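## Task

Get the yellow sponge out of the closet and set it down on the desk. The robot must not tip over or be left leaning, or the task fails. The sponge has to stay on the desk by itself; if the robot is still holding it in place at the end, it does not count.

## Robot and tools

ROBOT. The robot is a Hello Robot Stretch 4, about 1.6 m tall. It has a single arm. Its parts are an omni-wheel base (rim within 0.23 m of the base origin), a lift that slides up a mast, an arm that telescopes forward, a three-joint wrist (yaw, pitch, roll) and a two-finger gripper. Loose objects may occasionally get nudged by something outside the robot's control.

FRAMES. The base frame has its origin on the floor below the base centre, with x forward, y to the left and z up. The odometry frame is the base frame as it was when the scene began. hand_pose is reported in the base frame and marks a point between the open fingertips. With all wrist joints at 0, its axes line up with the base axes. The printed hand position may be a little off.

execute_actions. It takes "actions", a list holding exactly one action or nothing, plus an optional "cameras" list. An empty list only reports state and images. An action may contain "base", "joints" or both, with optional "pace" and "contact_limits". Alternatively it contains only {"end_of_arm": "enable_torque"}, which re-powers any wrist or gripper motor that shut itself off; each one then holds its current position. The motions in an action all start together and may finish at different times.
- "base" holds one relative move, measured from where the base last reported itself. {"translate_m": d} drives straight, forward positive, -2 to 2 m. {"strafe_m": d} slides sideways without turning, left positive, -2 to 2 m. {"rotate_rad": d} turns in place, counter-clockwise (left) positive, -3.2 to 3.2 rad.
- "joints" is one object keyed by joint name. Every value is an absolute target, not an offset. Ranges and done-tolerances: lift_m 0 to 1.2 m (±0.004). arm_m extension 0 to 0.55 m (±0.004). wrist_yaw_rad -1.134 to 4.276 (±0.02): 0 points forward, positive turns left, 3.14 is folded back, and above 3.4 the arm may obstruct. wrist_pitch_rad -1.117 to 4.259 (±0.05): 0 is level, 1.57 points down. wrist_roll_rad -1.117 to 4.259 (±0.02): at 0 the fingers are level, and positive turns clockwise as seen from behind the gripper. gripper_m -0.038 to 0.141 m (±0.004) is the fingertip gap; below 0 the tips press together. A joint target outside its range is clamped and the result notes it. Any other bad value or unknown key rejects the whole call, and nothing moves.
- "pace" is "slow", "default" (used if omitted), "fast" or "max". These give base speeds up to 0.1/0.3/0.4/0.6 m/s and turning up to 1/2/3/4 rad/s. With the lift above 0.2 m, speeds are further reduced, down to 0.3 m/s and 1 rad/s at a lift of 1.2 m.
- "contact_limits" takes only {"arm_m": v}, with v from 0 (softest) to 0.75 (hardest), default 0.5. It sets how much force the arm motion may use before it halts.
- "cameras": head_camera, head_left_camera, head_right_camera, wrist_camera or "all". Omitting it, or sending null, gives all cameras; [] gives none. The "pictures" line gives the order of the images.
A part left out of an action may still be driving toward its previous target, even though the status lines won't show this. If one call reports a stop, any later execute_actions, wait or finished_scene calls in the same reply are skipped.

wait: {"seconds": 0 to 10}. It commands nothing new and returns the same report as an empty action list.

zoom_image: {"camera": name, "region": [x0, y0, x1, y1]}. Region is in pixels, measured from the image's top-left corner, and can be at most 504x504. It only works on cameras that returned a full image in the latest result. Image sizes are: head_camera 420x560 (pinhole, looks ahead and down from the mast top; turn the base to aim it); head_left_camera and head_right_camera 420x672 (fisheyes that look more steeply down and show the base and arm); wrist_camera 616x392 (looks along the fingers, with the tips near the bottom of the image).

finished_scene: {"scene": n} ends the current scene once the last command has been held. It cannot be undone. Its result says whether the task succeeded and gives the next task. Replying without any tool call ends everything. If you are continuing from a summary, begin with an empty execute_actions call to learn the current scene and task. The simulation keeps running while you compose a reply, and during that time the robot holds its last command.

RESULT LINES. base_status and joint_status report how each commanded motion ended:
- "done": the base wheels turned the full commanded amount, even if they slipped.
- "off_target": the part stopped short and may still be pushing.
- "contact_stop_at_<key>": the part hit something and now holds where it stopped. A contact_stop on the lift, arm or wheels leaves that part slack, so a lift can sink under load and wheels can roll.
- "limit_stop_at_<name>": a built-in limit stopped the motion.
- "time_out".
- "torque_fault": a wrist or gripper motor maxed out and went limp, and it ignores commands until enable_torque is sent.
After a stop of any of these kinds, the part forgets its old target. A slack part holds again once you next move it. on_its_own reports things you did not command; there, "held at" is the target a joint is holding, not its measured position.

Other readings:
- lidar_m gives 12 distances in metres, one per 30 degree sector. Sector 1 is straight ahead and they go counter-clockwise (4 left, 7 behind, 10 right). "-" means nothing seen, or something closer than 0.25 m. The lidar covers roughly 0.15 m up to robot height, so tabletops show up. It can miss glass, thin legs and things behind the robot.
- wrist_depth_mm is a 7x7 grid of median depths (100 to 2000 mm), starting top left, and includes the robot's own body.
- base_odometry is from wheel counting, so slipping counts as travel. Heading runs -3.142 to 3.142, with left positive. If turned_by_wheels and turned_by_imu differ by more than about 0.1 rad, the base likely hit something or slipped, and the heading error is about their difference.
- base_tilt is in degrees, with forward and right positive, and carries a fixed bias of up to about 1.5 degrees.
- motor_effort is in percent of maximum, positive toward larger joint values, with the peak during the action in brackets. It is noisy and biased. For wheel_0, wheel_1 and wheel_2, positive means turning right. An effort at rest outside its normal range suggests pushing or carrying. A load in a level gripper moves wrist_pitch effort away from 0.

GRASPING. Close to a gap smaller than the object's width. Closing further squeezes harder and pulls the object toward the wrist by up to about a third of the shortfall; opening pushes it back out. Neither the gripper reading nor "done" confirms that you are holding the object. With a commanded gap of 0 or more, a firm grip shows up as a clear change in gripper effort. If the fingertips jam against a surface underneath them, raise the lift.

AVOID. Do not turn or drive with more than 1 kg held while arm_m is above 0.2, especially at fast paces, because the robot may tip. Sustained pushing or pulling can also tip it, all the more with the gripper high or a high contact limit. "limit_stop_at_tilt" means a lean above 6 degrees: lift, arm and wheels go slack until the lean drops. A base_tilt that differs from its start value may mean a wheel is sitting on something. "limit_stop_at_own_body" means a joint nearly hit the robot itself; move it away, not back toward the body. This is likely with pitch below -0.2 combined with roll below -0.4 or above 4, and the lift and arm may go slack. Pressing the gripper into things with base or arm motion, or holding over about 2 kg level, causes torque faults. Dropping, slamming or hard pushing objects is penalised. To unfold the wrist at the start, send lift_m 0.4 with wrist_yaw_rad 0.

Each tool is called after "Call:" as a command line: name --argument value for each argument, lists and objects as JSON in quotes; but a table of rows of numbers goes row by row, as --pt "numbers of a row", without its own name.

## Session

Call:
execute_actions --actions '[]'

Scene clock: 0.00 s.
base_odometry: x=+0.000 y=+0.000 heading=+0.000 (m, m, rad; odometry frame)
turned_by_wheels: +0.000 (rad since the last result)
turned_by_imu: +0.000 (rad since the last result)
base_tilt: forward=-0.7 right=+0.2 (deg)
lidar_m: 1.54 1.97 2.21 2.30 2.33 2.15 2.22 1.92 0.99 1.01 1.30 1.48
base_status: not commanded
joint_positions: lift_m=+0.269 arm_m=+0.000 wrist_yaw_rad=+3.118 wrist_pitch_rad=-0.010 wrist_roll_rad=+0.006 gripper_m=+0.057
joint_status: not commanded
motor_effort: lift_m=+18 arm_m=-1 wrist_yaw_rad=-1 wrist_pitch_rad=-5 wrist_roll_rad=-1 gripper_m=-5 wheel_0=+0 wheel_1=+0 wheel_2=+0 (%)
hand_pose: x=-0.1154 y=+0.0941 z=+0.4501 quat_wxyz=(+0.012, +0.005, +0.003, +1.000) (m; base frame)
wrist_depth_mm: - 142 - - - - 1863 / - 121 146 - - - 1921 / - 118 146 - - - 1863 / - 140 195 - - - 1921 / 205 - - - - - 1983 / 220 1756 205 1618 198 1464 1499 / 220 1118 1060 112 1060 976 1025
pictures: head_camera, head_left_camera, head_right_camera, wrist_camera
Images, in order (width x height): head_camera 420x560, head_left_camera 420x672, head_right_camera 420x672, wrist_camera 616x392.

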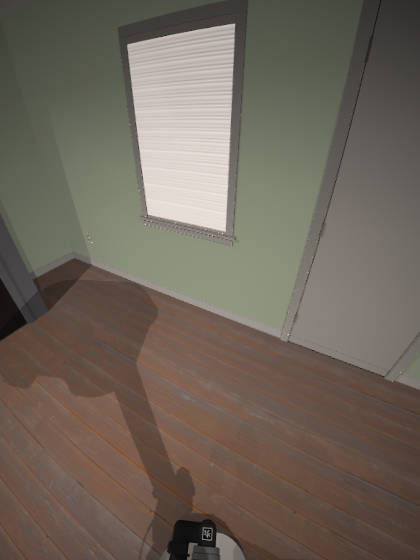

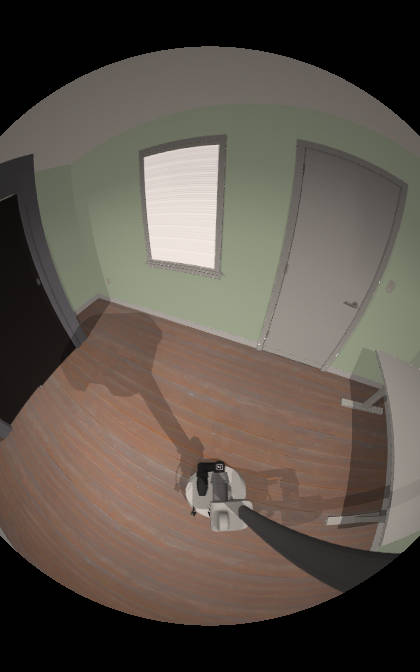

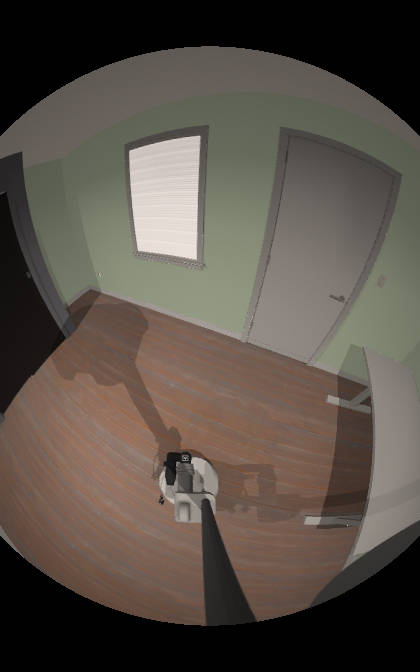

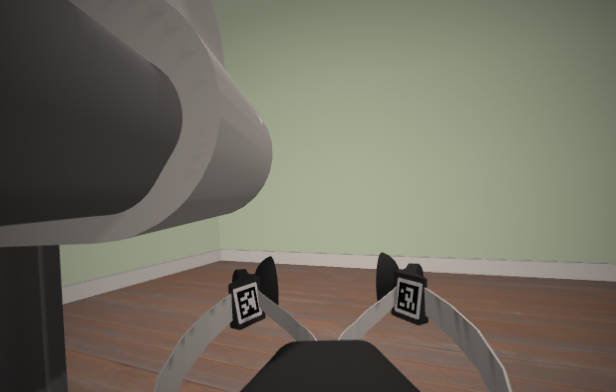

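Closet seems on the left (dark opening). Turn left.

Call:
execute_actions --actions '[{"base":{"rotate_rad":1.2},"joints":{"lift_m":0.6,"wrist_yaw_rad":0}}]'

Scene clock: 3.10 s.
base_odometry: x=+0.000 y=+0.000 heading=+1.199 (m, m, rad; odometry frame)
turned_by_wheels: +1.199 (rad since the last result)
turned_by_imu: +1.224 (rad since the last result)
base_tilt: forward=-0.7 right=+0.2 (deg)
lidar_m: 2.21 2.38 2.23 2.16 2.30 1.03 0.97 1.01 1.50 1.49 1.64 2.24
base_status: done
joint_positions: lift_m=+0.600 arm_m=+0.000 wrist_yaw_rad=+0.000 wrist_pitch_rad=-0.010 wrist_roll_rad=+0.006 gripper_m=+0.057
joint_status: all done
motor_effort: lift_m=+22(22) arm_m=-1(1) wrist_yaw_rad=-2(10) wrist_pitch_rad=-6(6) wrist_roll_rad=+0(1) gripper_m=-4(4) wheel_0=-4(8) wheel_1=-3(7) wheel_2=-4(10) (%)
hand_pose: x=+0.4595 y=-0.0873 z=+0.7808 quat_wxyz=(+1.000, +0.003, -0.005, +0.000) (m; base frame)
wrist_depth_mm: - - - - 1983 - - / - - - - - - - / - - - - 1983 - - / - - - - - - - / - - - - - 1983 - / - - 205 - 198 1921 - / 1921 1863 1756 112 1756 1576 1661
pictures: head_camera, head_left_camera, head_right_camera, wrist_camera
Images, in order (width x height): head_camera 420x560, head_left_camera 420x672, head_right_camera 420x672, wrist_camera 616x392.

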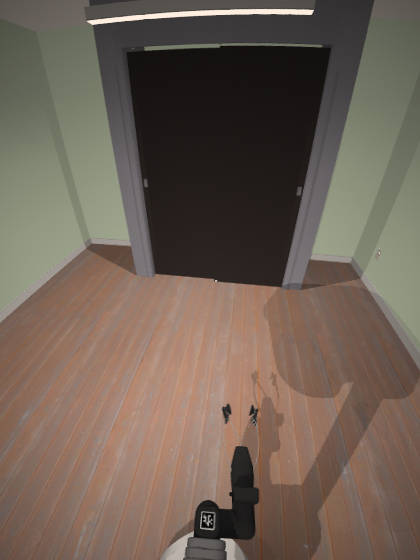

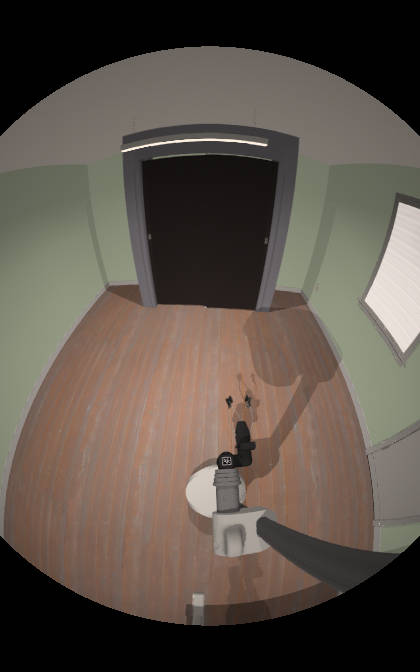

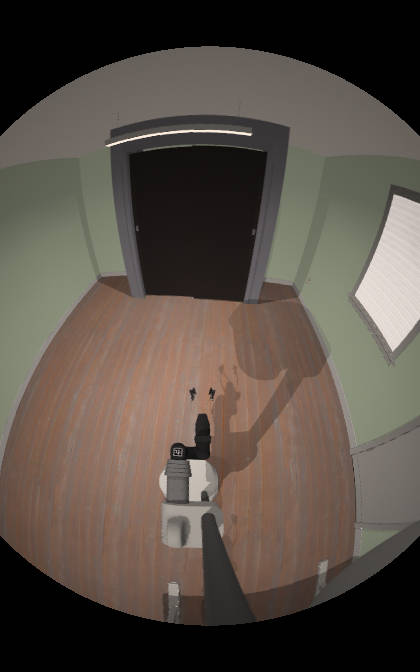

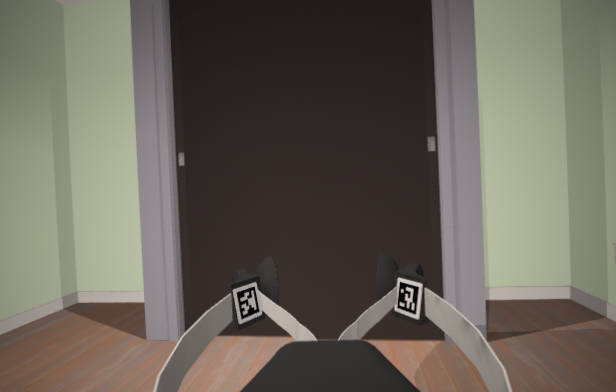

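Call:
execute_actions --actions '[{"base":{"rotate_rad":-0.07}}]' --cameras '[]'

Call:
execute_actions --actions '[{"base":{"translate_m":1.3},"joints":{"lift_m":0.8}}]'

Scene clock: 5.33 s.
base_odometry: x=+0.000 y=+0.000 heading=+1.130 (m, m, rad; odometry frame)
turned_by_wheels: -0.069 (rad since the last result)
turned_by_imu: -0.070 (rad since the last result)
base_tilt: forward=-0.7 right=+0.2 (deg)
lidar_m: 2.19 2.34 2.27 2.15 2.27 1.85 0.96 1.01 1.37 1.51 1.58 2.14
base_status: done
joint_positions: lift_m=+0.600 arm_m=+0.000 wrist_yaw_rad=+0.000 wrist_pitch_rad=-0.010 wrist_roll_rad=+0.006 gripper_m=+0.057
joint_status: not commanded
motor_effort: lift_m=+22(22) arm_m=-1(1) wrist_yaw_rad=-2(3) wrist_pitch_rad=-7(5) wrist_roll_rad=-2(1) gripper_m=-6(3) wheel_0=+3(3) wheel_1=+2(6) wheel_2=+2(8) (%)
hand_pose: x=+0.4594 y=-0.0874 z=+0.7808 quat_wxyz=(+1.000, +0.003, -0.005, +0.000) (m; base frame)
wrist_depth_mm: - - - - 1983 - - / - - - - - - - / - - - - 1983 - - / - - - - - - - / - - - - - - - / - - 204 - 199 - - / 1921 1863 1756 112 1756 1618 1708
pictures: none
No camera images: the call's "cameras" was empty. Leave "cameras" out to get every camera's image.

Scene clock: 11.17 s.
base_odometry: x=+0.555 y=+1.176 heading=+1.130 (m, m, rad; odometry frame)
turned_by_wheels: +0.000 (rad since the last result)
turned_by_imu: -0.001 (rad since the last result)
base_tilt: forward=-0.7 right=+0.2 (deg)
lidar_m: 0.88 0.98 1.30 2.16 2.27 3.08 3.12 2.19 1.59 1.50 1.57 0.95
base_status: done
joint_positions: lift_m=+0.800 arm_m=+0.000 wrist_yaw_rad=+0.000 wrist_pitch_rad=-0.010 wrist_roll_rad=+0.006 gripper_m=+0.057
joint_status: all done
motor_effort: lift_m=+21(24) arm_m=-1(1) wrist_yaw_rad=-1(0) wrist_pitch_rad=-6(6) wrist_roll_rad=-1(2) gripper_m=-4(2) wheel_0=+2(9) wheel_1=+1(6) wheel_2=-2(12) (%)
hand_pose: x=+0.4594 y=-0.0874 z=+0.9809 quat_wxyz=(+1.000, +0.003, -0.005, +0.000) (m; base frame)
wrist_depth_mm: 788 778 715 723 707 699 668 / 798 788 723 715 707 699 661 / 798 778 723 715 715 691 668 / 798 778 732 723 715 699 676 / 788 798 732 715 699 699 676 / 798 788 204 707 198 715 676 / 809 788 732 112 723 707 676
pictures: head_camera, head_left_camera, head_right_camera, wrist_camera
Images, in order (width x height): head_camera 420x560, head_left_camera 420x672, head_right_camera 420x672, wrist_camera 616x392.

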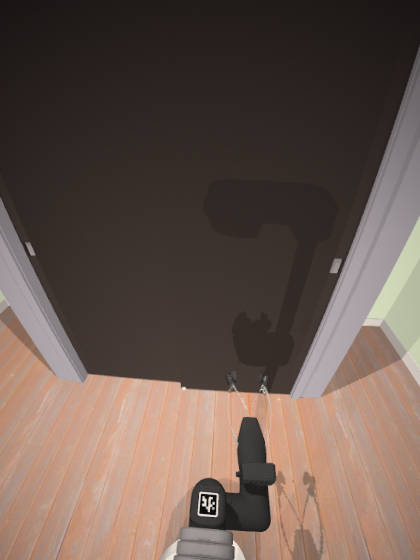

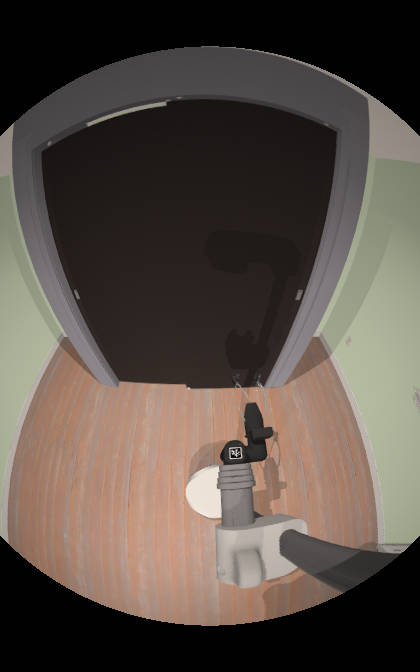

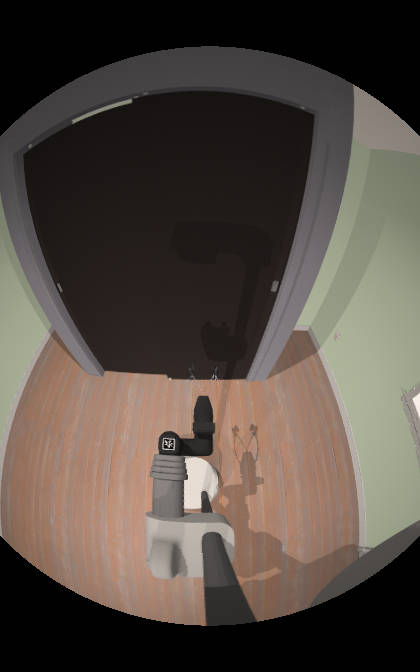

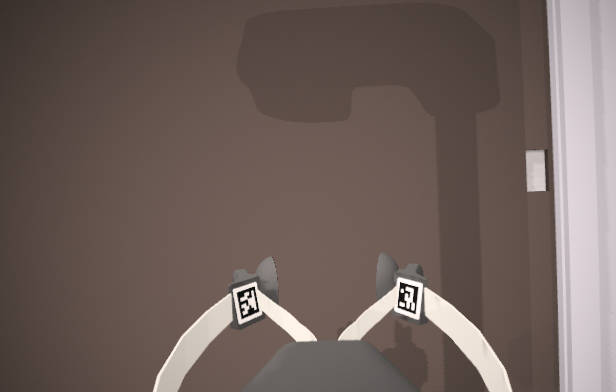

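Call:
execute_actions --actions '[{"base":{"rotate_rad":-0.05},"joints":{"gripper_m":0.0,"lift_m":0.86}}]' --cameras '[]'

Call:
execute_actions --actions '[{"base":{"strafe_m":-0.39}}]' --cameras '[]'

Call:
execute_actions --actions '[{"base":{"translate_m":0.25}}]'

Scene clock: 15.47 s.
base_odometry: x=+0.555 y=+1.176 heading=+1.080 (m, m, rad; odometry frame)
turned_by_wheels: -0.049 (rad since the last result)
turned_by_imu: -0.050 (rad since the last result)
base_tilt: forward=-0.7 right=+0.2 (deg)
lidar_m: 0.88 0.94 1.30 2.19 2.22 2.96 3.11 2.35 1.62 1.49 1.56 0.99
base_status: done
joint_positions: lift_m=+0.860 arm_m=+0.000 wrist_yaw_rad=+0.000 wrist_pitch_rad=-0.010 wrist_roll_rad=+0.006 gripper_m=+0.000
joint_status: all done
motor_effort: lift_m=+22(22) arm_m=-1(1) wrist_yaw_rad=-1(2) wrist_pitch_rad=-5(5) wrist_roll_rad=+0(1) gripper_m=-6(4) wheel_0=+4(5) wheel_1=+3(6) wheel_2=+1(7) (%)
hand_pose: x=+0.4594 y=-0.0874 z=+1.0408 quat_wxyz=(+1.000, +0.003, -0.005, +0.000) (m; base frame)
wrist_depth_mm: 759 707 715 715 715 715 699 / 768 707 715 723 715 723 707 / 759 715 715 715 715 723 699 / 768 759 723 723 723 715 699 / 778 778 723 723 715 723 707 / 778 778 723 206 186 732 699 / 778 768 732 112 732 732 715
pictures: none
No camera images: the call's "cameras" was empty. Leave "cameras" out to get every camera's image.

Scene clock: 18.10 s.
base_odometry: x=+0.899 y=+0.992 heading=+1.081 (m, m, rad; odometry frame)
turned_by_wheels: +0.000 (rad since the last result)
turned_by_imu: +0.000 (rad since the last result)
base_tilt: forward=-0.7 right=+0.3 (deg)
lidar_m: 0.90 0.94 1.36 2.57 2.59 3.25 3.10 1.75 1.19 1.10 1.16 0.98
base_status: done
joint_positions: lift_m=+0.860 arm_m=+0.000 wrist_yaw_rad=+0.000 wrist_pitch_rad=-0.010 wrist_roll_rad=+0.006 gripper_m=+0.000
joint_status: not commanded
motor_effort: lift_m=+21(22) arm_m=-1(1) wrist_yaw_rad=+0(1) wrist_pitch_rad=-6(6) wrist_roll_rad=-2(1) gripper_m=-6(7) wheel_0=+2(9) wheel_1=+0(10) wheel_2=+0(1) (%)
hand_pose: x=+0.4594 y=-0.0874 z=+1.0409 quat_wxyz=(+1.000, +0.003, -0.005, +0.000) (m; base frame)
wrist_depth_mm: 732 741 750 723 715 1499 1499 / 732 750 741 732 723 1464 1499 / 732 750 750 741 732 1499 1464 / 750 750 741 741 723 1537 1499 / 741 750 750 750 732 1464 1464 / 750 750 750 205 186 1499 1499 / 750 750 750 112 723 1537 1537
pictures: none
No camera images: the call's "cameras" was empty. Leave "cameras" out to get every camera's image.

Scene clock: 20.37 s.
base_odometry: x=+1.016 y=+1.212 heading=+1.081 (m, m, rad; odometry frame)
turned_by_wheels: +0.000 (rad since the last result)
turned_by_imu: +0.000 (rad since the last result)
base_tilt: forward=-0.7 right=+0.2 (deg)
lidar_m: 0.65 0.69 0.95 2.56 2.66 3.47 3.35 1.72 1.15 1.11 1.15 0.71
base_status: done
joint_positions: lift_m=+0.860 arm_m=+0.000 wrist_yaw_rad=+0.000 wrist_pitch_rad=-0.010 wrist_roll_rad=+0.006 gripper_m=+0.000
joint_status: not commanded
motor_effort: lift_m=+21(21) arm_m=-1(1) wrist_yaw_rad=-1(1) wrist_pitch_rad=-5(6) wrist_roll_rad=+0(0) gripper_m=-5(6) wheel_0=+2(5) wheel_1=+2(7) wheel_2=-2(10) (%)
hand_pose: x=+0.4594 y=-0.0874 z=+1.0409 quat_wxyz=(+1.000, +0.003, -0.005, +0.000) (m; base frame)
wrist_depth_mm: 488 484 484 492 473 1205 1205 / 484 484 488 484 477 1205 1229 / 488 492 488 492 473 1255 1205 / 488 492 488 492 477 1229 1255 / 488 496 492 492 477 473 1205 / 492 492 492 206 187 477 1255 / 492 496 492 112 480 473 1229
pictures: head_camera, head_left_camera, head_right_camera, wrist_camera
Images, in order (width x height): head_camera 420x560, head_left_camera 420x672, head_right_camera 420x672, wrist_camera 616x392.

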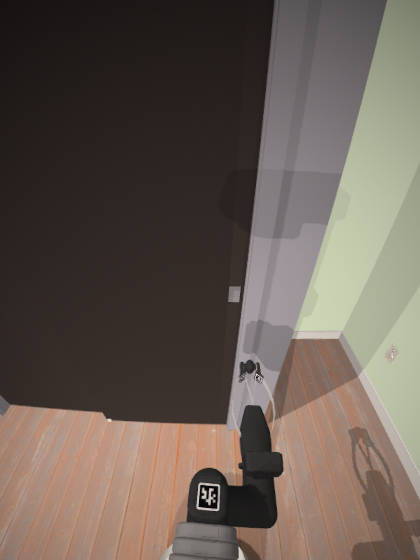

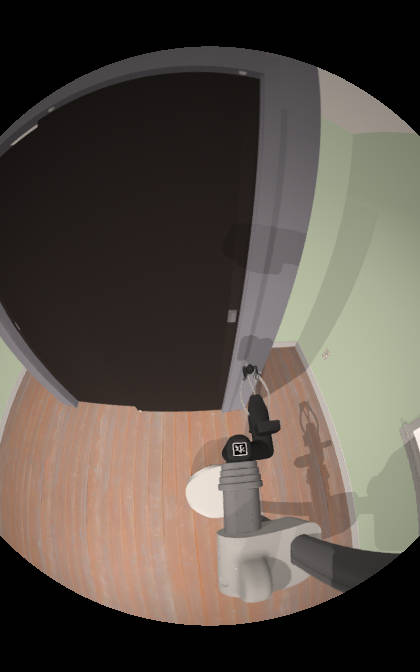

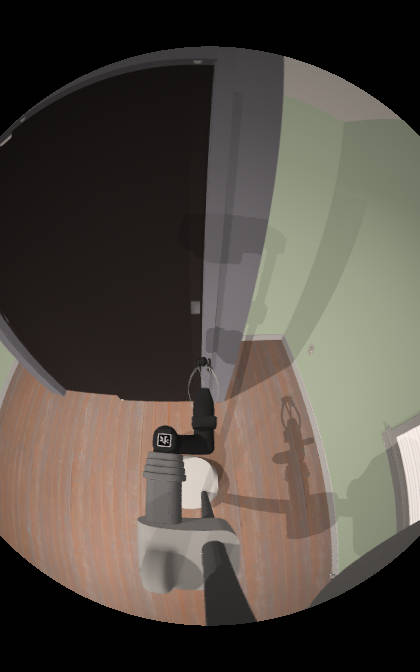

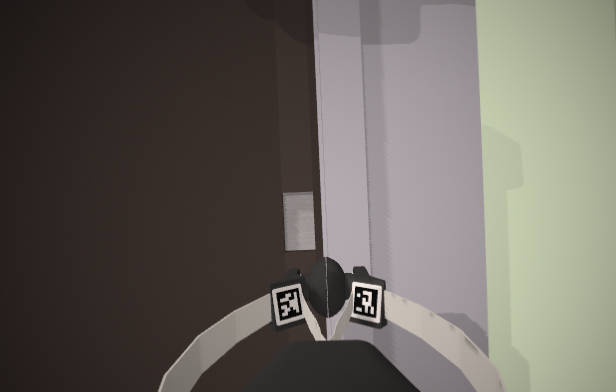

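Call:
execute_actions --actions '[{"base":{"strafe_m":0.022},"joints":{"lift_m":0.876}}]' --cameras '[]'

Call:
execute_actions --actions '[{"joints":{"arm_m":0.32},"contact_limits":{"arm_m":0.2}}]' --cameras '["wrist_camera","head_camera"]'

Scene clock: 23.37 s.
base_odometry: x=+0.997 y=+1.223 heading=+1.081 (m, m, rad; odometry frame)
turned_by_wheels: +0.000 (rad since the last result)
turned_by_imu: +0.001 (rad since the last result)
base_tilt: forward=-0.8 right=+0.2 (deg)
lidar_m: 0.65 0.71 0.98 2.56 2.64 3.44 3.34 1.77 1.22 1.12 1.18 0.67
base_status: done
joint_positions: lift_m=+0.876 arm_m=+0.000 wrist_yaw_rad=+0.000 wrist_pitch_rad=-0.010 wrist_roll_rad=+0.006 gripper_m=+0.000
joint_status: all done
motor_effort: lift_m=+22(23) arm_m=-1(1) wrist_yaw_rad=-2(1) wrist_pitch_rad=-6(5) wrist_roll_rad=-1(0) gripper_m=-6(7) wheel_0=+0(13) wheel_1=-1(9) wheel_2=+0(3) (%)
hand_pose: x=+0.4594 y=-0.0874 z=+1.0568 quat_wxyz=(+1.000, +0.003, -0.005, +0.000) (m; base frame)
wrist_depth_mm: 484 488 488 488 473 469 1229 / 488 492 492 484 469 473 1205 / 484 492 488 488 473 473 1229 / 488 488 488 488 469 477 1255 / 492 492 492 492 469 477 1255 / 488 488 496 204 186 473 1255 / 488 492 488 112 473 477 1229
pictures: none
No camera images: the call's "cameras" was empty. Leave "cameras" out to get every camera's image.

Scene clock: 25.33 s.
base_odometry: x=+0.997 y=+1.223 heading=+1.081 (m, m, rad; odometry frame)
turned_by_wheels: +0.000 (rad since the last result)
turned_by_imu: +0.002 (rad since the last result)
base_tilt: forward=-0.8 right=+0.2 (deg)
lidar_m: 0.67 0.68 0.97 2.55 2.62 3.46 3.38 1.78 1.18 1.12 1.18 0.70
base_status: not commanded
joint_positions: lift_m=+0.876 arm_m=+0.232 wrist_yaw_rad=+0.000 wrist_pitch_rad=-0.010 wrist_roll_rad=+0.006 gripper_m=+0.000
joint_status: arm_m contact_stop (moved +0.232 of +0.320)
on_its_own: arm_m is slack since a contact_stop (your +0.320 is given up)
motor_effort: lift_m=+21(22) arm_m=+0(17) wrist_yaw_rad=+0(68) wrist_pitch_rad=-5(15) wrist_roll_rad=-2(1) gripper_m=-7(7) wheel_0=+1(5) wheel_1=-1(8) wheel_2=-2(11) (%)
contact_limits: arm_m 0.2
hand_pose: x=+0.6910 y=-0.0874 z=+1.0569 quat_wxyz=(+1.000, +0.003, -0.005, +0.000) (m; base frame)
wrist_depth_mm: 252 253 252 253 222 236 236 / 253 252 253 254 223 236 236 / 254 253 254 253 223 236 236 / 254 254 255 254 223 237 238 / 254 255 254 255 224 237 237 / 255 256 255 204 186 238 239 / 256 255 256 112 224 225 239
pictures: head_camera, wrist_camera
Images, in order (width x height): head_camera 420x560, wrist_camera 616x392.

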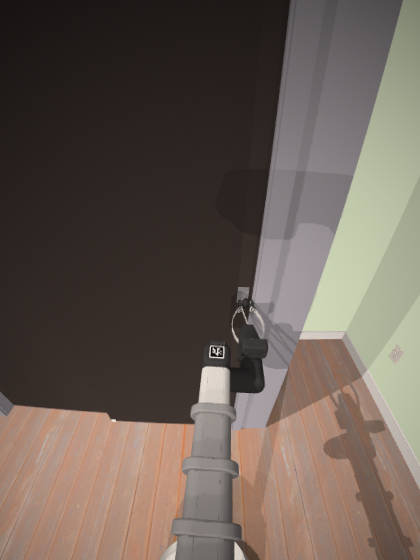

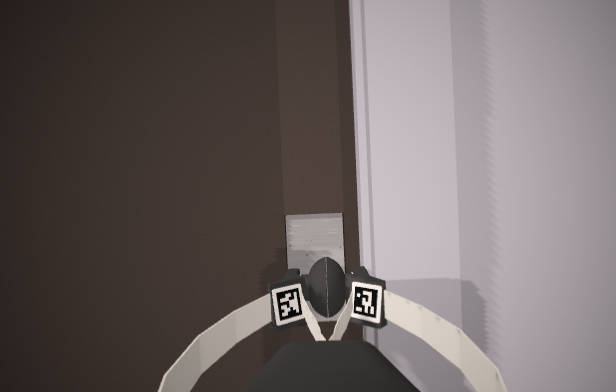

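Call:
execute_actions --actions '[{"base":{"strafe_m":0.02},"joints":{"arm_m":0.225}}]' --cameras '[]'

Call:
execute_actions --actions '[{"joints":{"arm_m":0.32},"contact_limits":{"arm_m":0.2}}]' --cameras '["wrist_camera"]'

Scene clock: 27.60 s.
base_odometry: x=+0.979 y=+1.232 heading=+1.081 (m, m, rad; odometry frame)
turned_by_wheels: +0.000 (rad since the last result)
turned_by_imu: +0.001 (rad since the last result)
base_tilt: forward=-0.7 right=+0.2 (deg)
lidar_m: 0.65 0.70 0.99 2.53 2.59 3.43 3.35 1.80 1.21 1.14 1.21 0.72
base_status: done
joint_positions: lift_m=+0.876 arm_m=+0.226 wrist_yaw_rad=+0.000 wrist_pitch_rad=-0.010 wrist_roll_rad=+0.006 gripper_m=+0.000
joint_status: all done
motor_effort: lift_m=+20(20) arm_m=-4(2) wrist_yaw_rad=+0(2) wrist_pitch_rad=-5(6) wrist_roll_rad=-1(2) gripper_m=-6(5) wheel_0=+0(4) wheel_1=+0(9) wheel_2=+0(4) (%)
hand_pose: x=+0.6852 y=-0.0874 z=+1.0569 quat_wxyz=(+1.000, +0.003, -0.005, +0.000) (m; base frame)
wrist_depth_mm: 255 257 257 256 227 240 241 / 258 258 258 258 234 241 241 / 257 258 259 258 239 229 240 / 258 259 259 258 242 229 242 / 260 259 258 260 242 228 243 / 260 259 259 206 187 229 243 / 260 262 262 112 230 230 244
pictures: none
No camera images: the call's "cameras" was empty. Leave "cameras" out to get every camera's image.

Scene clock: 28.63 s.
base_odometry: x=+0.979 y=+1.232 heading=+1.080 (m, m, rad; odometry frame)
turned_by_wheels: -0.001 (rad since the last result)
turned_by_imu: +0.007 (rad since the last result)
base_tilt: forward=-0.8 right=+0.2 (deg)
lidar_m: 0.65 0.71 1.00 2.53 2.60 3.45 3.37 1.80 1.23 1.13 1.19 0.69
base_status: not commanded
joint_positions: lift_m=+0.876 arm_m=+0.254 wrist_yaw_rad=-0.005 wrist_pitch_rad=-0.015 wrist_roll_rad=+0.006 gripper_m=+0.000
joint_status: arm_m contact_stop (moved +0.028 of +0.094)
on_its_own: arm_m is slack since a contact_stop (your +0.320 is given up); wrist_yaw_rad is at rest, and its effort (+14) is outside its rest range (-13 to +13)
motor_effort: lift_m=+20(21) arm_m=+0(16) wrist_yaw_rad=+14(29) wrist_pitch_rad=+7(14) wrist_roll_rad=+0(1) gripper_m=-5(7) wheel_0=-1(2) wheel_1=-1(6) wheel_2=-6(11) (%)
contact_limits: arm_m 0.2
hand_pose: x=+0.7128 y=-0.0890 z=+1.0582 quat_wxyz=(+1.000, +0.003, -0.007, -0.003) (m; base frame)
wrist_depth_mm: 232 233 233 233 216 201 215 / 233 233 233 233 222 201 216 / 233 233 233 233 229 202 216 / 234 235 234 235 234 202 216 / 234 234 235 235 234 202 216 / 235 236 235 204 189 202 216 / 235 236 235 112 211 202 216
pictures: wrist_camera
Images, in order (width x height): wrist_camera 616x392.

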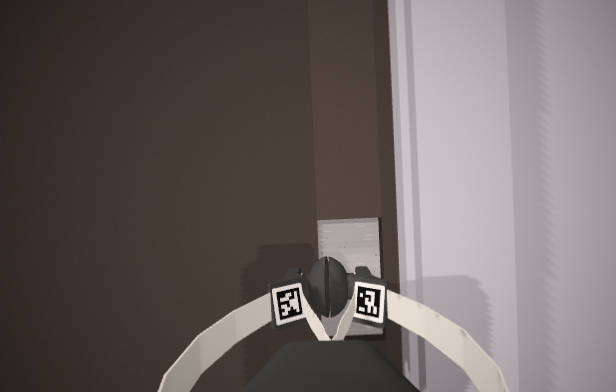

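Touching the door now. Hold pressure and strafe left.

Call:
execute_actions --actions '[{"base":{"strafe_m":0.15},"joints":{"arm_m":0.262},"pace":"slow","contact_limits":{"arm_m":0.5}}]' --cameras '["wrist_camera","head_camera"]'

Scene clock: 32.20 s.
base_odometry: x=+0.847 y=+1.302 heading=+1.079 (m, m, rad; odometry frame)
turned_by_wheels: -0.001 (rad since the last result)
turned_by_imu: -0.133 (rad since the last result)
base_tilt: forward=-1.3 right=+0.6 (deg)
lidar_m: 0.66 0.66 0.80 1.55 2.43 3.00 3.36 2.26 1.41 1.25 1.30 0.66
base_status: done
joint_positions: lift_m=+0.876 arm_m=+0.260 wrist_yaw_rad=-0.018 wrist_pitch_rad=-0.006 wrist_roll_rad=+0.006 gripper_m=+0.000
joint_status: all done
on_its_own: wrist_yaw_rad is at rest, and its effort (+48) is outside its rest range (-13 to +13)
motor_effort: lift_m=+20(20) arm_m=+14(12) wrist_yaw_rad=+48(56) wrist_pitch_rad=-18(17) wrist_roll_rad=+0(0) gripper_m=-5(6) wheel_0=-4(11) wheel_1=+4(11) wheel_2=-14(16) (%)
contact_limits: arm_m 0.5
hand_pose: x=+0.7173 y=-0.0925 z=+1.0558 quat_wxyz=(+1.000, +0.003, -0.003, -0.009) (m; base frame)
wrist_depth_mm: 207 214 221 229 232 213 236 / 207 214 222 229 236 213 236 / 208 215 222 230 236 213 236 / 208 214 224 230 236 213 236 / 208 216 224 229 240 213 236 / 209 215 220 189 185 215 237 / 208 215 222 112 224 212 238
pictures: head_camera, wrist_camera
Images, in order (width x height): head_camera 420x560, wrist_camera 616x392.

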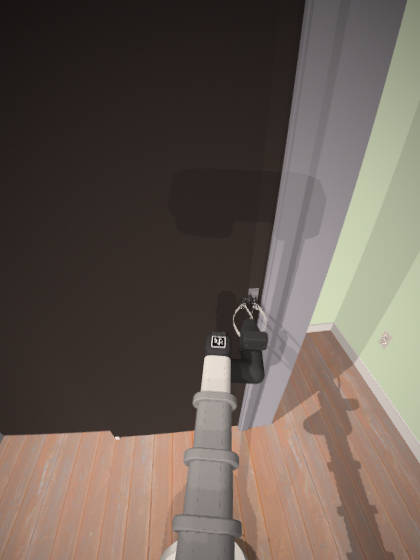

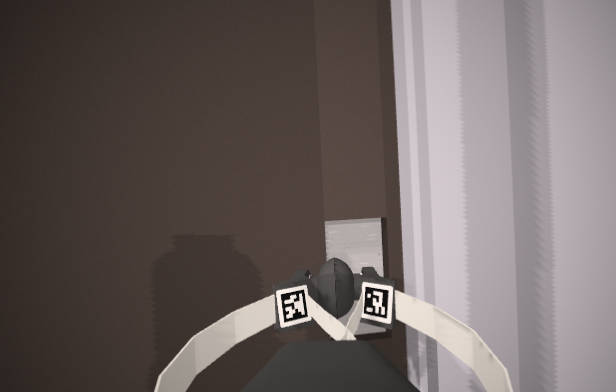

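Call:
execute_actions --actions '[{"base":{"rotate_rad":0.3},"pace":"slow"}]' --cameras '["wrist_camera","head_camera"]'

Scene clock: 35.97 s.
base_odometry: x=+0.847 y=+1.302 heading=+1.378 (m, m, rad; odometry frame)
turned_by_wheels: +0.299 (rad since the last result)
turned_by_imu: +0.107 (rad since the last result)
base_tilt: forward=-3.8 right=+2.0 (deg)
lidar_m: 0.62 0.65 0.92 2.50 2.55 2.21 1.62 1.52 1.24 1.17 1.20 0.67
base_status: done
joint_positions: lift_m=+0.876 arm_m=+0.260 wrist_yaw_rad=-0.016 wrist_pitch_rad=-0.003 wrist_roll_rad=+0.006 gripper_m=+0.000
joint_status: not commanded
on_its_own: base_tilt is 3.6 degrees off its reading at the scene's start (forward=-0.7 right=+0.2); wrist_yaw_rad is at rest, and its effort (+44) is outside its rest range (-13 to +13); wrist_pitch_rad is at rest, and its effort (-26) is outside its rest range (-23 to +23)
motor_effort: lift_m=+20(20) arm_m=+12(15) wrist_yaw_rad=+44(83) wrist_pitch_rad=-26(57) wrist_roll_rad=+1(0) gripper_m=-4(7) wheel_0=-4(6) wheel_1=+3(10) wheel_2=-16(32) (%)
hand_pose: x=+0.7179 y=-0.0921 z=+1.0549 quat_wxyz=(+1.000, +0.003, -0.002, -0.008) (m; base frame)
wrist_depth_mm: 230 233 236 237 207 222 224 / 230 231 233 236 211 208 224 / 229 231 233 236 220 206 224 / 227 230 232 236 219 206 222 / 227 229 232 233 216 205 220 / 226 228 229 193 186 204 220 / 225 228 229 112 203 202 220
pictures: head_camera, wrist_camera
Images, in order (width x height): head_camera 420x560, wrist_camera 616x392.

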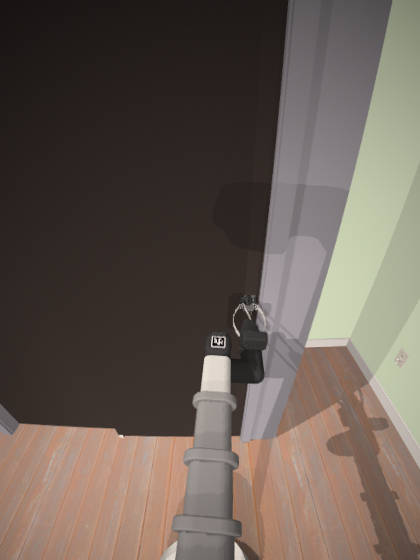

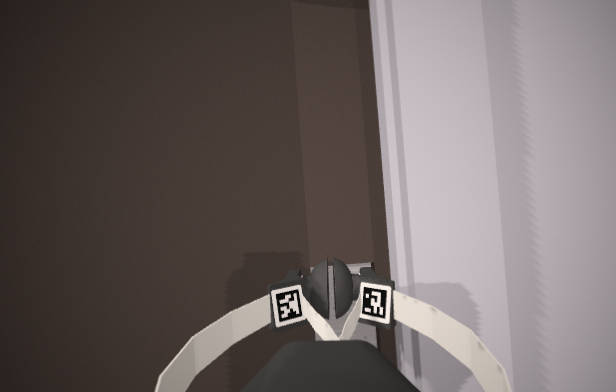

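Tilting; back off.

Call:
execute_actions --actions '[{"joints":{"arm_m":0.1}}]' --cameras '["wrist_camera","head_camera"]'

Scene clock: 40.23 s.
base_odometry: x=+0.847 y=+1.302 heading=+1.379 (m, m, rad; odometry frame)
turned_by_wheels: +0.001 (rad since the last result)
turned_by_imu: -0.037 (rad since the last result)
base_tilt: forward=-0.7 right=+0.2 (deg)
lidar_m: 0.60 0.61 0.77 2.49 2.52 3.24 3.41 1.98 1.32 1.19 1.23 0.63
base_status: not commanded
joint_positions: lift_m=+0.876 arm_m=+0.101 wrist_yaw_rad=+0.000 wrist_pitch_rad=-0.010 wrist_roll_rad=+0.006 gripper_m=+0.000
joint_status: all done
motor_effort: lift_m=+19(20) arm_m=-4(7) wrist_yaw_rad=-1(44) wrist_pitch_rad=-5(26) wrist_roll_rad=-1(2) gripper_m=-6(7) wheel_0=+2(10) wheel_1=-1(8) wheel_2=-1(15) (%)
hand_pose: x=+0.5602 y=-0.0875 z=+1.0571 quat_wxyz=(+1.000, +0.003, -0.005, +0.000) (m; base frame)
wrist_depth_mm: 314 314 319 324 300 315 322 / 310 315 319 325 300 319 322 / 314 315 319 325 301 319 324 / 312 317 320 327 309 319 322 / 314 317 322 324 314 320 325 / 314 319 322 205 186 320 325 / 312 317 322 112 303 304 324
pictures: head_camera, wrist_camera
Images, in order (width x height): head_camera 420x560, wrist_camera 616x392.

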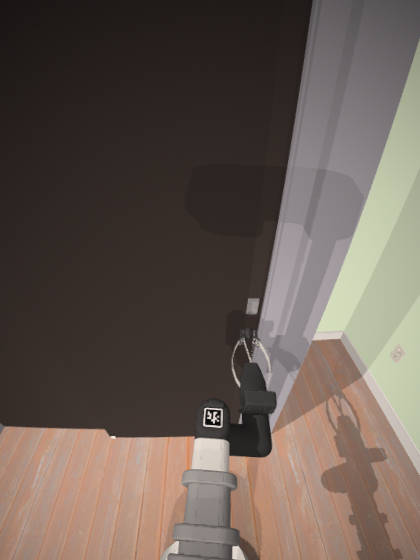

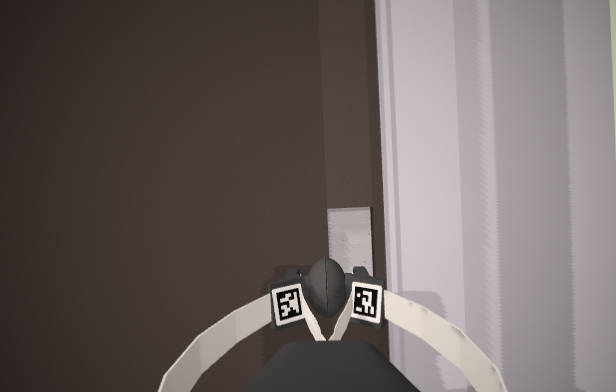

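Call:
execute_actions --actions '[{"base":{"rotate_rad":1.6},"joints":{"arm_m":0.0,"wrist_yaw_rad":-1.13}}]' --cameras '[]'

Call:
execute_actions --actions '[{"base":{"translate_m":-0.33}}]' --cameras '[]'

Call:
execute_actions --actions '[{"base":{"strafe_m":-0.2}}]'

Scene clock: 46.77 s.
base_odometry: x=+0.847 y=+1.302 heading=+2.978 (m, m, rad; odometry frame)
turned_by_wheels: +1.600 (rad since the last result)
turned_by_imu: +1.633 (rad since the last result)
base_tilt: forward=-0.7 right=+0.2 (deg)
lidar_m: 2.46 2.55 3.28 2.54 1.88 1.26 1.20 1.22 0.62 0.61 0.63 0.85
base_status: done
joint_positions: lift_m=+0.876 arm_m=+0.001 wrist_yaw_rad=-1.130 wrist_pitch_rad=-0.010 wrist_roll_rad=+0.006 gripper_m=+0.000
joint_status: all done
motor_effort: lift_m=+18(19) arm_m=-4(7) wrist_yaw_rad=-3(7) wrist_pitch_rad=-6(5) wrist_roll_rad=-1(2) gripper_m=-5(5) wheel_0=-4(10) wheel_1=-1(7) wheel_2=-1(11) (%)
hand_pose: x=+0.2159 y=-0.2982 z=+1.0571 quat_wxyz=(+0.845, +0.000, -0.006, -0.535) (m; base frame)
wrist_depth_mm: 946 798 661 585 535 488 449 / 931 820 661 591 539 492 452 / 976 831 661 591 544 488 455 / 960 820 668 597 535 492 459 / 976 831 668 603 539 496 459 / 976 842 676 204 187 496 462 / 991 842 647 112 535 477 462
pictures: none
No camera images: the call's "cameras" was empty. Leave "cameras" out to get every camera's image.

Scene clock: 49.33 s.
base_odometry: x=+1.172 y=+1.249 heading=+2.978 (m, m, rad; odometry frame)
turned_by_wheels: +0.000 (rad since the last result)
turned_by_imu: +0.001 (rad since the last result)
base_tilt: forward=-0.7 right=+0.3 (deg)
lidar_m: 2.82 2.86 3.58 2.53 1.40 0.92 0.83 0.89 1.18 0.61 0.64 0.85
base_status: done
joint_positions: lift_m=+0.876 arm_m=+0.001 wrist_yaw_rad=-1.130 wrist_pitch_rad=-0.010 wrist_roll_rad=+0.006 gripper_m=+0.000
joint_status: not commanded
motor_effort: lift_m=+18(18) arm_m=-4(5) wrist_yaw_rad=-2(3) wrist_pitch_rad=-6(5) wrist_roll_rad=-1(2) gripper_m=-6(6) wheel_0=-2(4) wheel_1=-2(7) wheel_2=+0(10) (%)
hand_pose: x=+0.2158 y=-0.2982 z=+1.0571 quat_wxyz=(+0.845, +0.000, -0.006, -0.535) (m; base frame)
wrist_depth_mm: 991 788 691 621 559 484 459 / 991 778 691 621 564 484 462 / 1008 798 707 627 559 488 466 / 1008 809 699 627 564 488 469 / 1025 809 707 621 564 488 462 / 1025 809 699 205 186 492 466 / 1025 820 683 111 559 488 473
pictures: none
No camera images: the call's "cameras" was empty. Leave "cameras" out to get every camera's image.

Scene clock: 51.27 s.
base_odometry: x=+1.205 y=+1.446 heading=+2.978 (m, m, rad; odometry frame)
turned_by_wheels: +0.000 (rad since the last result)
turned_by_imu: +0.000 (rad since the last result)
base_tilt: forward=-0.7 right=+0.2 (deg)
lidar_m: 1.53 2.90 3.75 2.73 1.34 0.89 0.84 0.88 1.19 0.40 0.42 0.60
base_status: done
joint_positions: lift_m=+0.876 arm_m=+0.001 wrist_yaw_rad=-1.130 wrist_pitch_rad=-0.010 wrist_roll_rad=+0.006 gripper_m=+0.000
joint_status: not commanded
motor_effort: lift_m=+19(18) arm_m=-4(4) wrist_yaw_rad=-2(2) wrist_pitch_rad=-7(6) wrist_roll_rad=-1(1) gripper_m=-6(6) wheel_0=+0(15) wheel_1=+0(10) wheel_2=+0(0) (%)
hand_pose: x=+0.2158 y=-0.2982 z=+1.0571 quat_wxyz=(+0.845, +0.000, -0.006, -0.535) (m; base frame)
wrist_depth_mm: 585 508 442 399 364 306 293 / 591 508 449 402 362 304 294 / 591 512 452 402 366 306 296 / 597 512 452 402 370 306 297 / 603 517 455 402 373 307 297 / 609 517 455 205 187 309 300 / 615 521 445 112 359 303 298
pictures: head_camera, head_left_camera, head_right_camera, wrist_camera
Images, in order (width x height): head_camera 420x560, head_left_camera 420x672, head_right_camera 420x672, wrist_camera 616x392.

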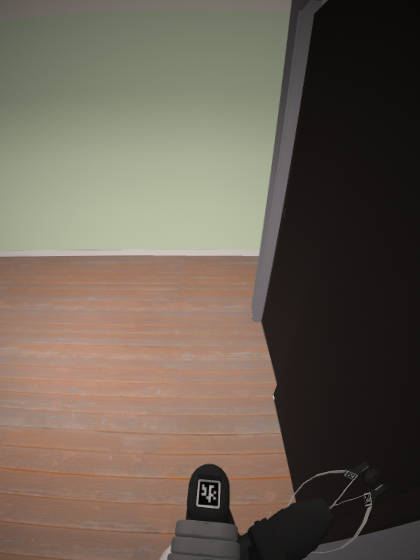

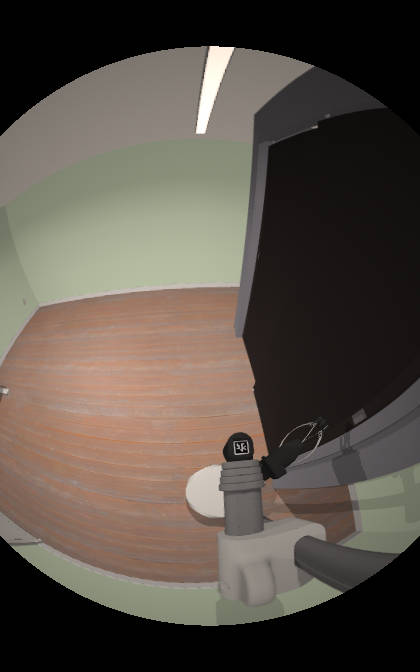

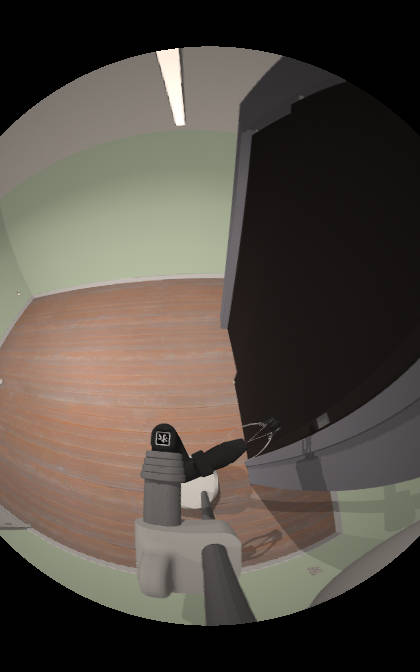

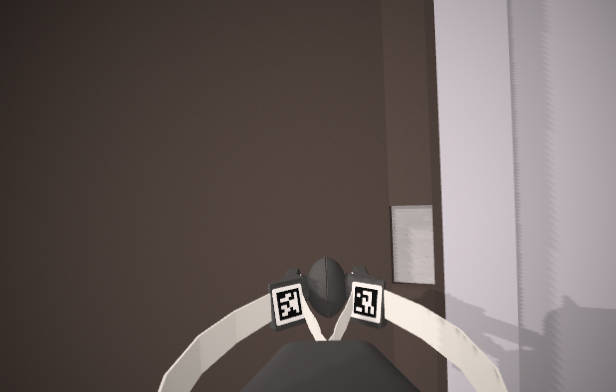

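Call:
execute_actions --actions '[{"base":{"translate_m":-0.02}}]' --cameras '[]'

Call:
execute_actions --actions '[{"base":{"strafe_m":-0.14},"pace":"slow"}]' --cameras '["wrist_camera"]'

Scene clock: 54.33 s.
base_odometry: x=+1.224 y=+1.443 heading=+2.978 (m, m, rad; odometry frame)
turned_by_wheels: +0.000 (rad since the last result)
turned_by_imu: +0.000 (rad since the last result)
base_tilt: forward=-0.7 right=+0.2 (deg)
lidar_m: 1.56 2.91 3.77 2.72 1.28 0.89 0.82 0.88 1.17 0.42 0.42 0.59
base_status: done
joint_positions: lift_m=+0.876 arm_m=+0.001 wrist_yaw_rad=-1.130 wrist_pitch_rad=-0.010 wrist_roll_rad=+0.006 gripper_m=+0.000
joint_status: not commanded
motor_effort: lift_m=+18(18) arm_m=-4(4) wrist_yaw_rad=-2(2) wrist_pitch_rad=-6(5) wrist_roll_rad=-1(1) gripper_m=-7(7) wheel_0=-3(8) wheel_1=-2(6) wheel_2=+1(10) (%)
hand_pose: x=+0.2158 y=-0.2982 z=+1.0571 quat_wxyz=(+0.845, +0.000, -0.006, -0.535) (m; base frame)
wrist_depth_mm: 591 512 452 407 364 312 294 / 591 512 452 404 366 312 296 / 591 517 455 404 368 310 297 / 603 521 455 404 375 310 297 / 609 525 459 413 379 314 300 / 615 525 462 204 186 315 300 / 615 539 445 112 364 310 300
pictures: none
No camera images: the call's "cameras" was empty. Leave "cameras" out to get every camera's image.

Scene clock: 56.87 s.
base_odometry: x=+1.247 y=+1.581 heading=+2.978 (m, m, rad; odometry frame)
turned_by_wheels: +0.000 (rad since the last result)
turned_by_imu: +0.000 (rad since the last result)
base_tilt: forward=-0.7 right=+0.2 (deg)
lidar_m: 1.14 2.91 3.78 2.87 1.27 0.89 0.83 0.84 1.11 0.27 0.28 0.42
base_status: done
joint_positions: lift_m=+0.876 arm_m=+0.001 wrist_yaw_rad=-1.130 wrist_pitch_rad=-0.010 wrist_roll_rad=+0.006 gripper_m=+0.000
joint_status: not commanded
motor_effort: lift_m=+18(18) arm_m=-4(4) wrist_yaw_rad=-1(2) wrist_pitch_rad=-7(5) wrist_roll_rad=-1(1) gripper_m=-8(6) wheel_0=+3(7) wheel_1=-2(7) wheel_2=+1(0) (%)
hand_pose: x=+0.2157 y=-0.2982 z=+1.0571 quat_wxyz=(+0.845, +0.000, -0.006, -0.535) (m; base frame)
wrist_depth_mm: 370 319 278 249 196 187 181 / 368 319 282 251 197 187 181 / 375 322 283 253 198 188 181 / 375 325 285 257 200 189 182 / 379 324 286 259 199 189 183 / 382 327 287 205 187 190 184 / 382 332 277 112 196 189 184
pictures: wrist_camera
Images, in order (width x height): wrist_camera 616x392.

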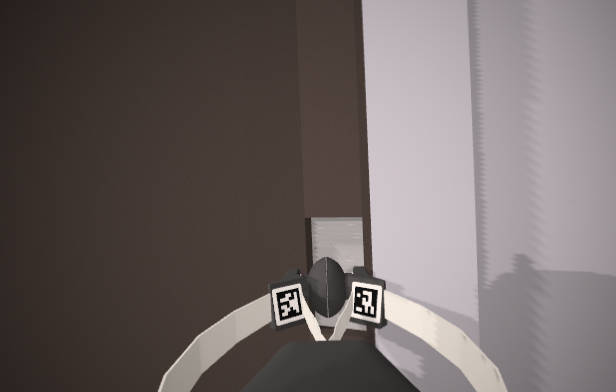

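Call:
execute_actions --actions '[{"base":{"strafe_m":-0.025},"pace":"slow"}]' --cameras '[]'

Call:
execute_actions --actions '[{"joints":{"arm_m":0.3},"pace":"slow"}]' --cameras '["wrist_camera","head_camera"]'

Scene clock: 59.37 s.
base_odometry: x=+1.251 y=+1.605 heading=+2.979 (m, m, rad; odometry frame)
turned_by_wheels: +0.001 (rad since the last result)
turned_by_imu: +0.001 (rad since the last result)
base_tilt: forward=-0.7 right=+0.2 (deg)
lidar_m: 0.90 2.92 3.82 2.88 1.27 0.91 0.83 0.85 1.08 0.25 0.26 0.38
base_status: done
joint_positions: lift_m=+0.876 arm_m=+0.001 wrist_yaw_rad=-1.121 wrist_pitch_rad=-0.010 wrist_roll_rad=+0.006 gripper_m=+0.000
joint_status: not commanded
on_its_own: wrist_yaw_rad is at rest, and its effort (-27) is outside its rest range (-13 to +13)
motor_effort: lift_m=+18(19) arm_m=-4(4) wrist_yaw_rad=-27(30) wrist_pitch_rad=-5(6) wrist_roll_rad=-2(2) gripper_m=-8(8) wheel_0=+8(13) wheel_1=-4(8) wheel_2=+5(3) (%)
hand_pose: x=+0.2182 y=-0.2978 z=+1.0571 quat_wxyz=(+0.847, +0.000, -0.006, -0.532) (m; base frame)
wrist_depth_mm: 342 290 255 228 173 163 160 / 345 291 256 229 174 165 160 / 347 296 258 230 175 166 161 / 347 298 260 231 176 166 162 / 351 298 263 237 177 167 163 / 355 301 258 193 173 167 163 / 357 304 255 112 173 165 163
pictures: none
No camera images: the call's "cameras" was empty. Leave "cameras" out to get every camera's image.

Scene clock: 63.67 s.
base_odometry: x=+1.251 y=+1.605 heading=+2.981 (m, m, rad; odometry frame)
turned_by_wheels: +0.002 (rad since the last result)
turned_by_imu: +0.032 (rad since the last result)
base_tilt: forward=-0.7 right=+0.1 (deg)
lidar_m: 0.99 2.92 3.87 2.88 1.25 0.88 0.83 0.90 1.05 0.25 0.25 0.54
base_status: not commanded
joint_positions: lift_m=+0.876 arm_m=+0.299 wrist_yaw_rad=-1.139 wrist_pitch_rad=-0.013 wrist_roll_rad=+0.006 gripper_m=+0.000
joint_status: all done
on_its_own: wrist_yaw_rad is at rest, and its effort (+25) is outside its rest range (-13 to +13)
motor_effort: lift_m=+18(18) arm_m=+8(10) wrist_yaw_rad=+25(32) wrist_pitch_rad=+2(5) wrist_roll_rad=-1(1) gripper_m=-6(8) wheel_0=+23(25) wheel_1=+2(4) wheel_2=+11(11) (%)
hand_pose: x=+0.5109 y=-0.2986 z=+1.0578 quat_wxyz=(+0.842, -0.001, -0.007, -0.539) (m; base frame)
wrist_depth_mm: 343 291 253 224 691 759 741 / 345 294 255 225 891 842 778 / 347 296 256 228 878 842 525 / 353 297 258 229 508 831 778 / 355 300 259 234 878 842 778 / 357 303 252 195 182 809 750 / 362 303 254 112 530 492 544
pictures: head_camera, wrist_camera
Images, in order (width x height): head_camera 420x560, wrist_camera 616x392.

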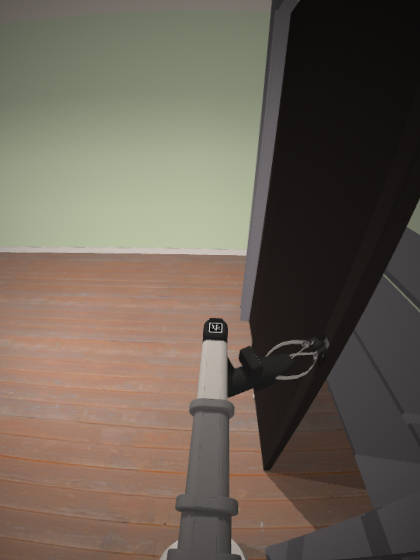

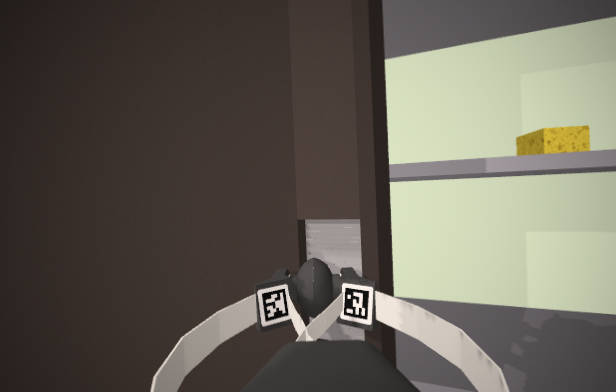

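It slides, and the sponge is visible. Open further.

Call:
execute_actions --actions '[{"joints":{"arm_m":0.55},"pace":"slow"}]' --cameras '["wrist_camera","head_right_camera"]'

Scene clock: 69.17 s.
base_odometry: x=+1.251 y=+1.605 heading=+2.982 (m, m, rad; odometry frame)
turned_by_wheels: +0.001 (rad since the last result)
turned_by_imu: +0.019 (rad since the last result)
base_tilt: forward=-0.7 right=+0.2 (deg)
lidar_m: 1.06 2.95 3.88 2.90 1.23 0.92 0.83 0.88 1.03 0.25 0.25 0.76
base_status: not commanded
joint_positions: lift_m=+0.876 arm_m=+0.549 wrist_yaw_rad=-1.136 wrist_pitch_rad=-0.013 wrist_roll_rad=+0.006 gripper_m=+0.000
joint_status: all done
on_its_own: wrist_yaw_rad is at rest, and its effort (+16) is outside its rest range (-13 to +13)
motor_effort: lift_m=+18(18) arm_m=+7(5) wrist_yaw_rad=+16(30) wrist_pitch_rad=+2(2) wrist_roll_rad=-1(1) gripper_m=-6(5) wheel_0=+28(28) wheel_1=+9(9) wheel_2=+14(14) (%)
hand_pose: x=+0.7618 y=-0.2985 z=+1.0578 quat_wxyz=(+0.843, -0.001, -0.007, -0.538) (m; base frame)
wrist_depth_mm: 357 298 256 226 647 741 732 / 357 300 257 226 878 842 768 / 359 301 259 229 891 820 759 / 364 304 260 229 508 831 750 / 368 306 263 235 904 842 778 / 370 307 258 191 184 820 750 / 373 310 256 112 504 496 544
pictures: head_right_camera, wrist_camera
Images, in order (width x height): head_right_camera 420x672, wrist_camera 616x392.

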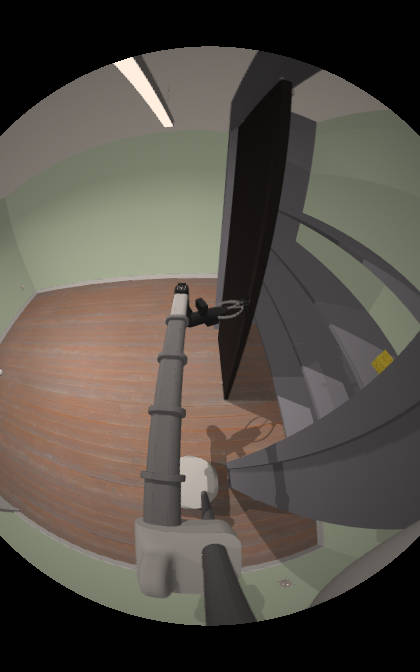

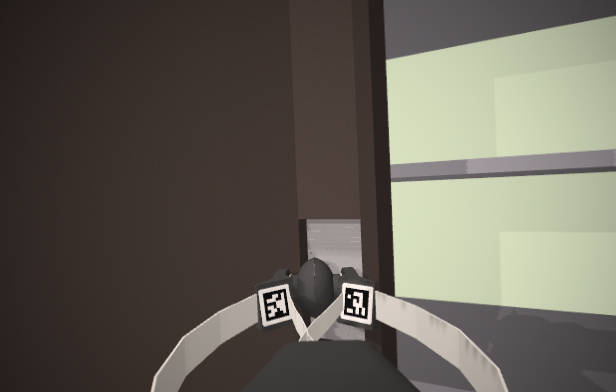

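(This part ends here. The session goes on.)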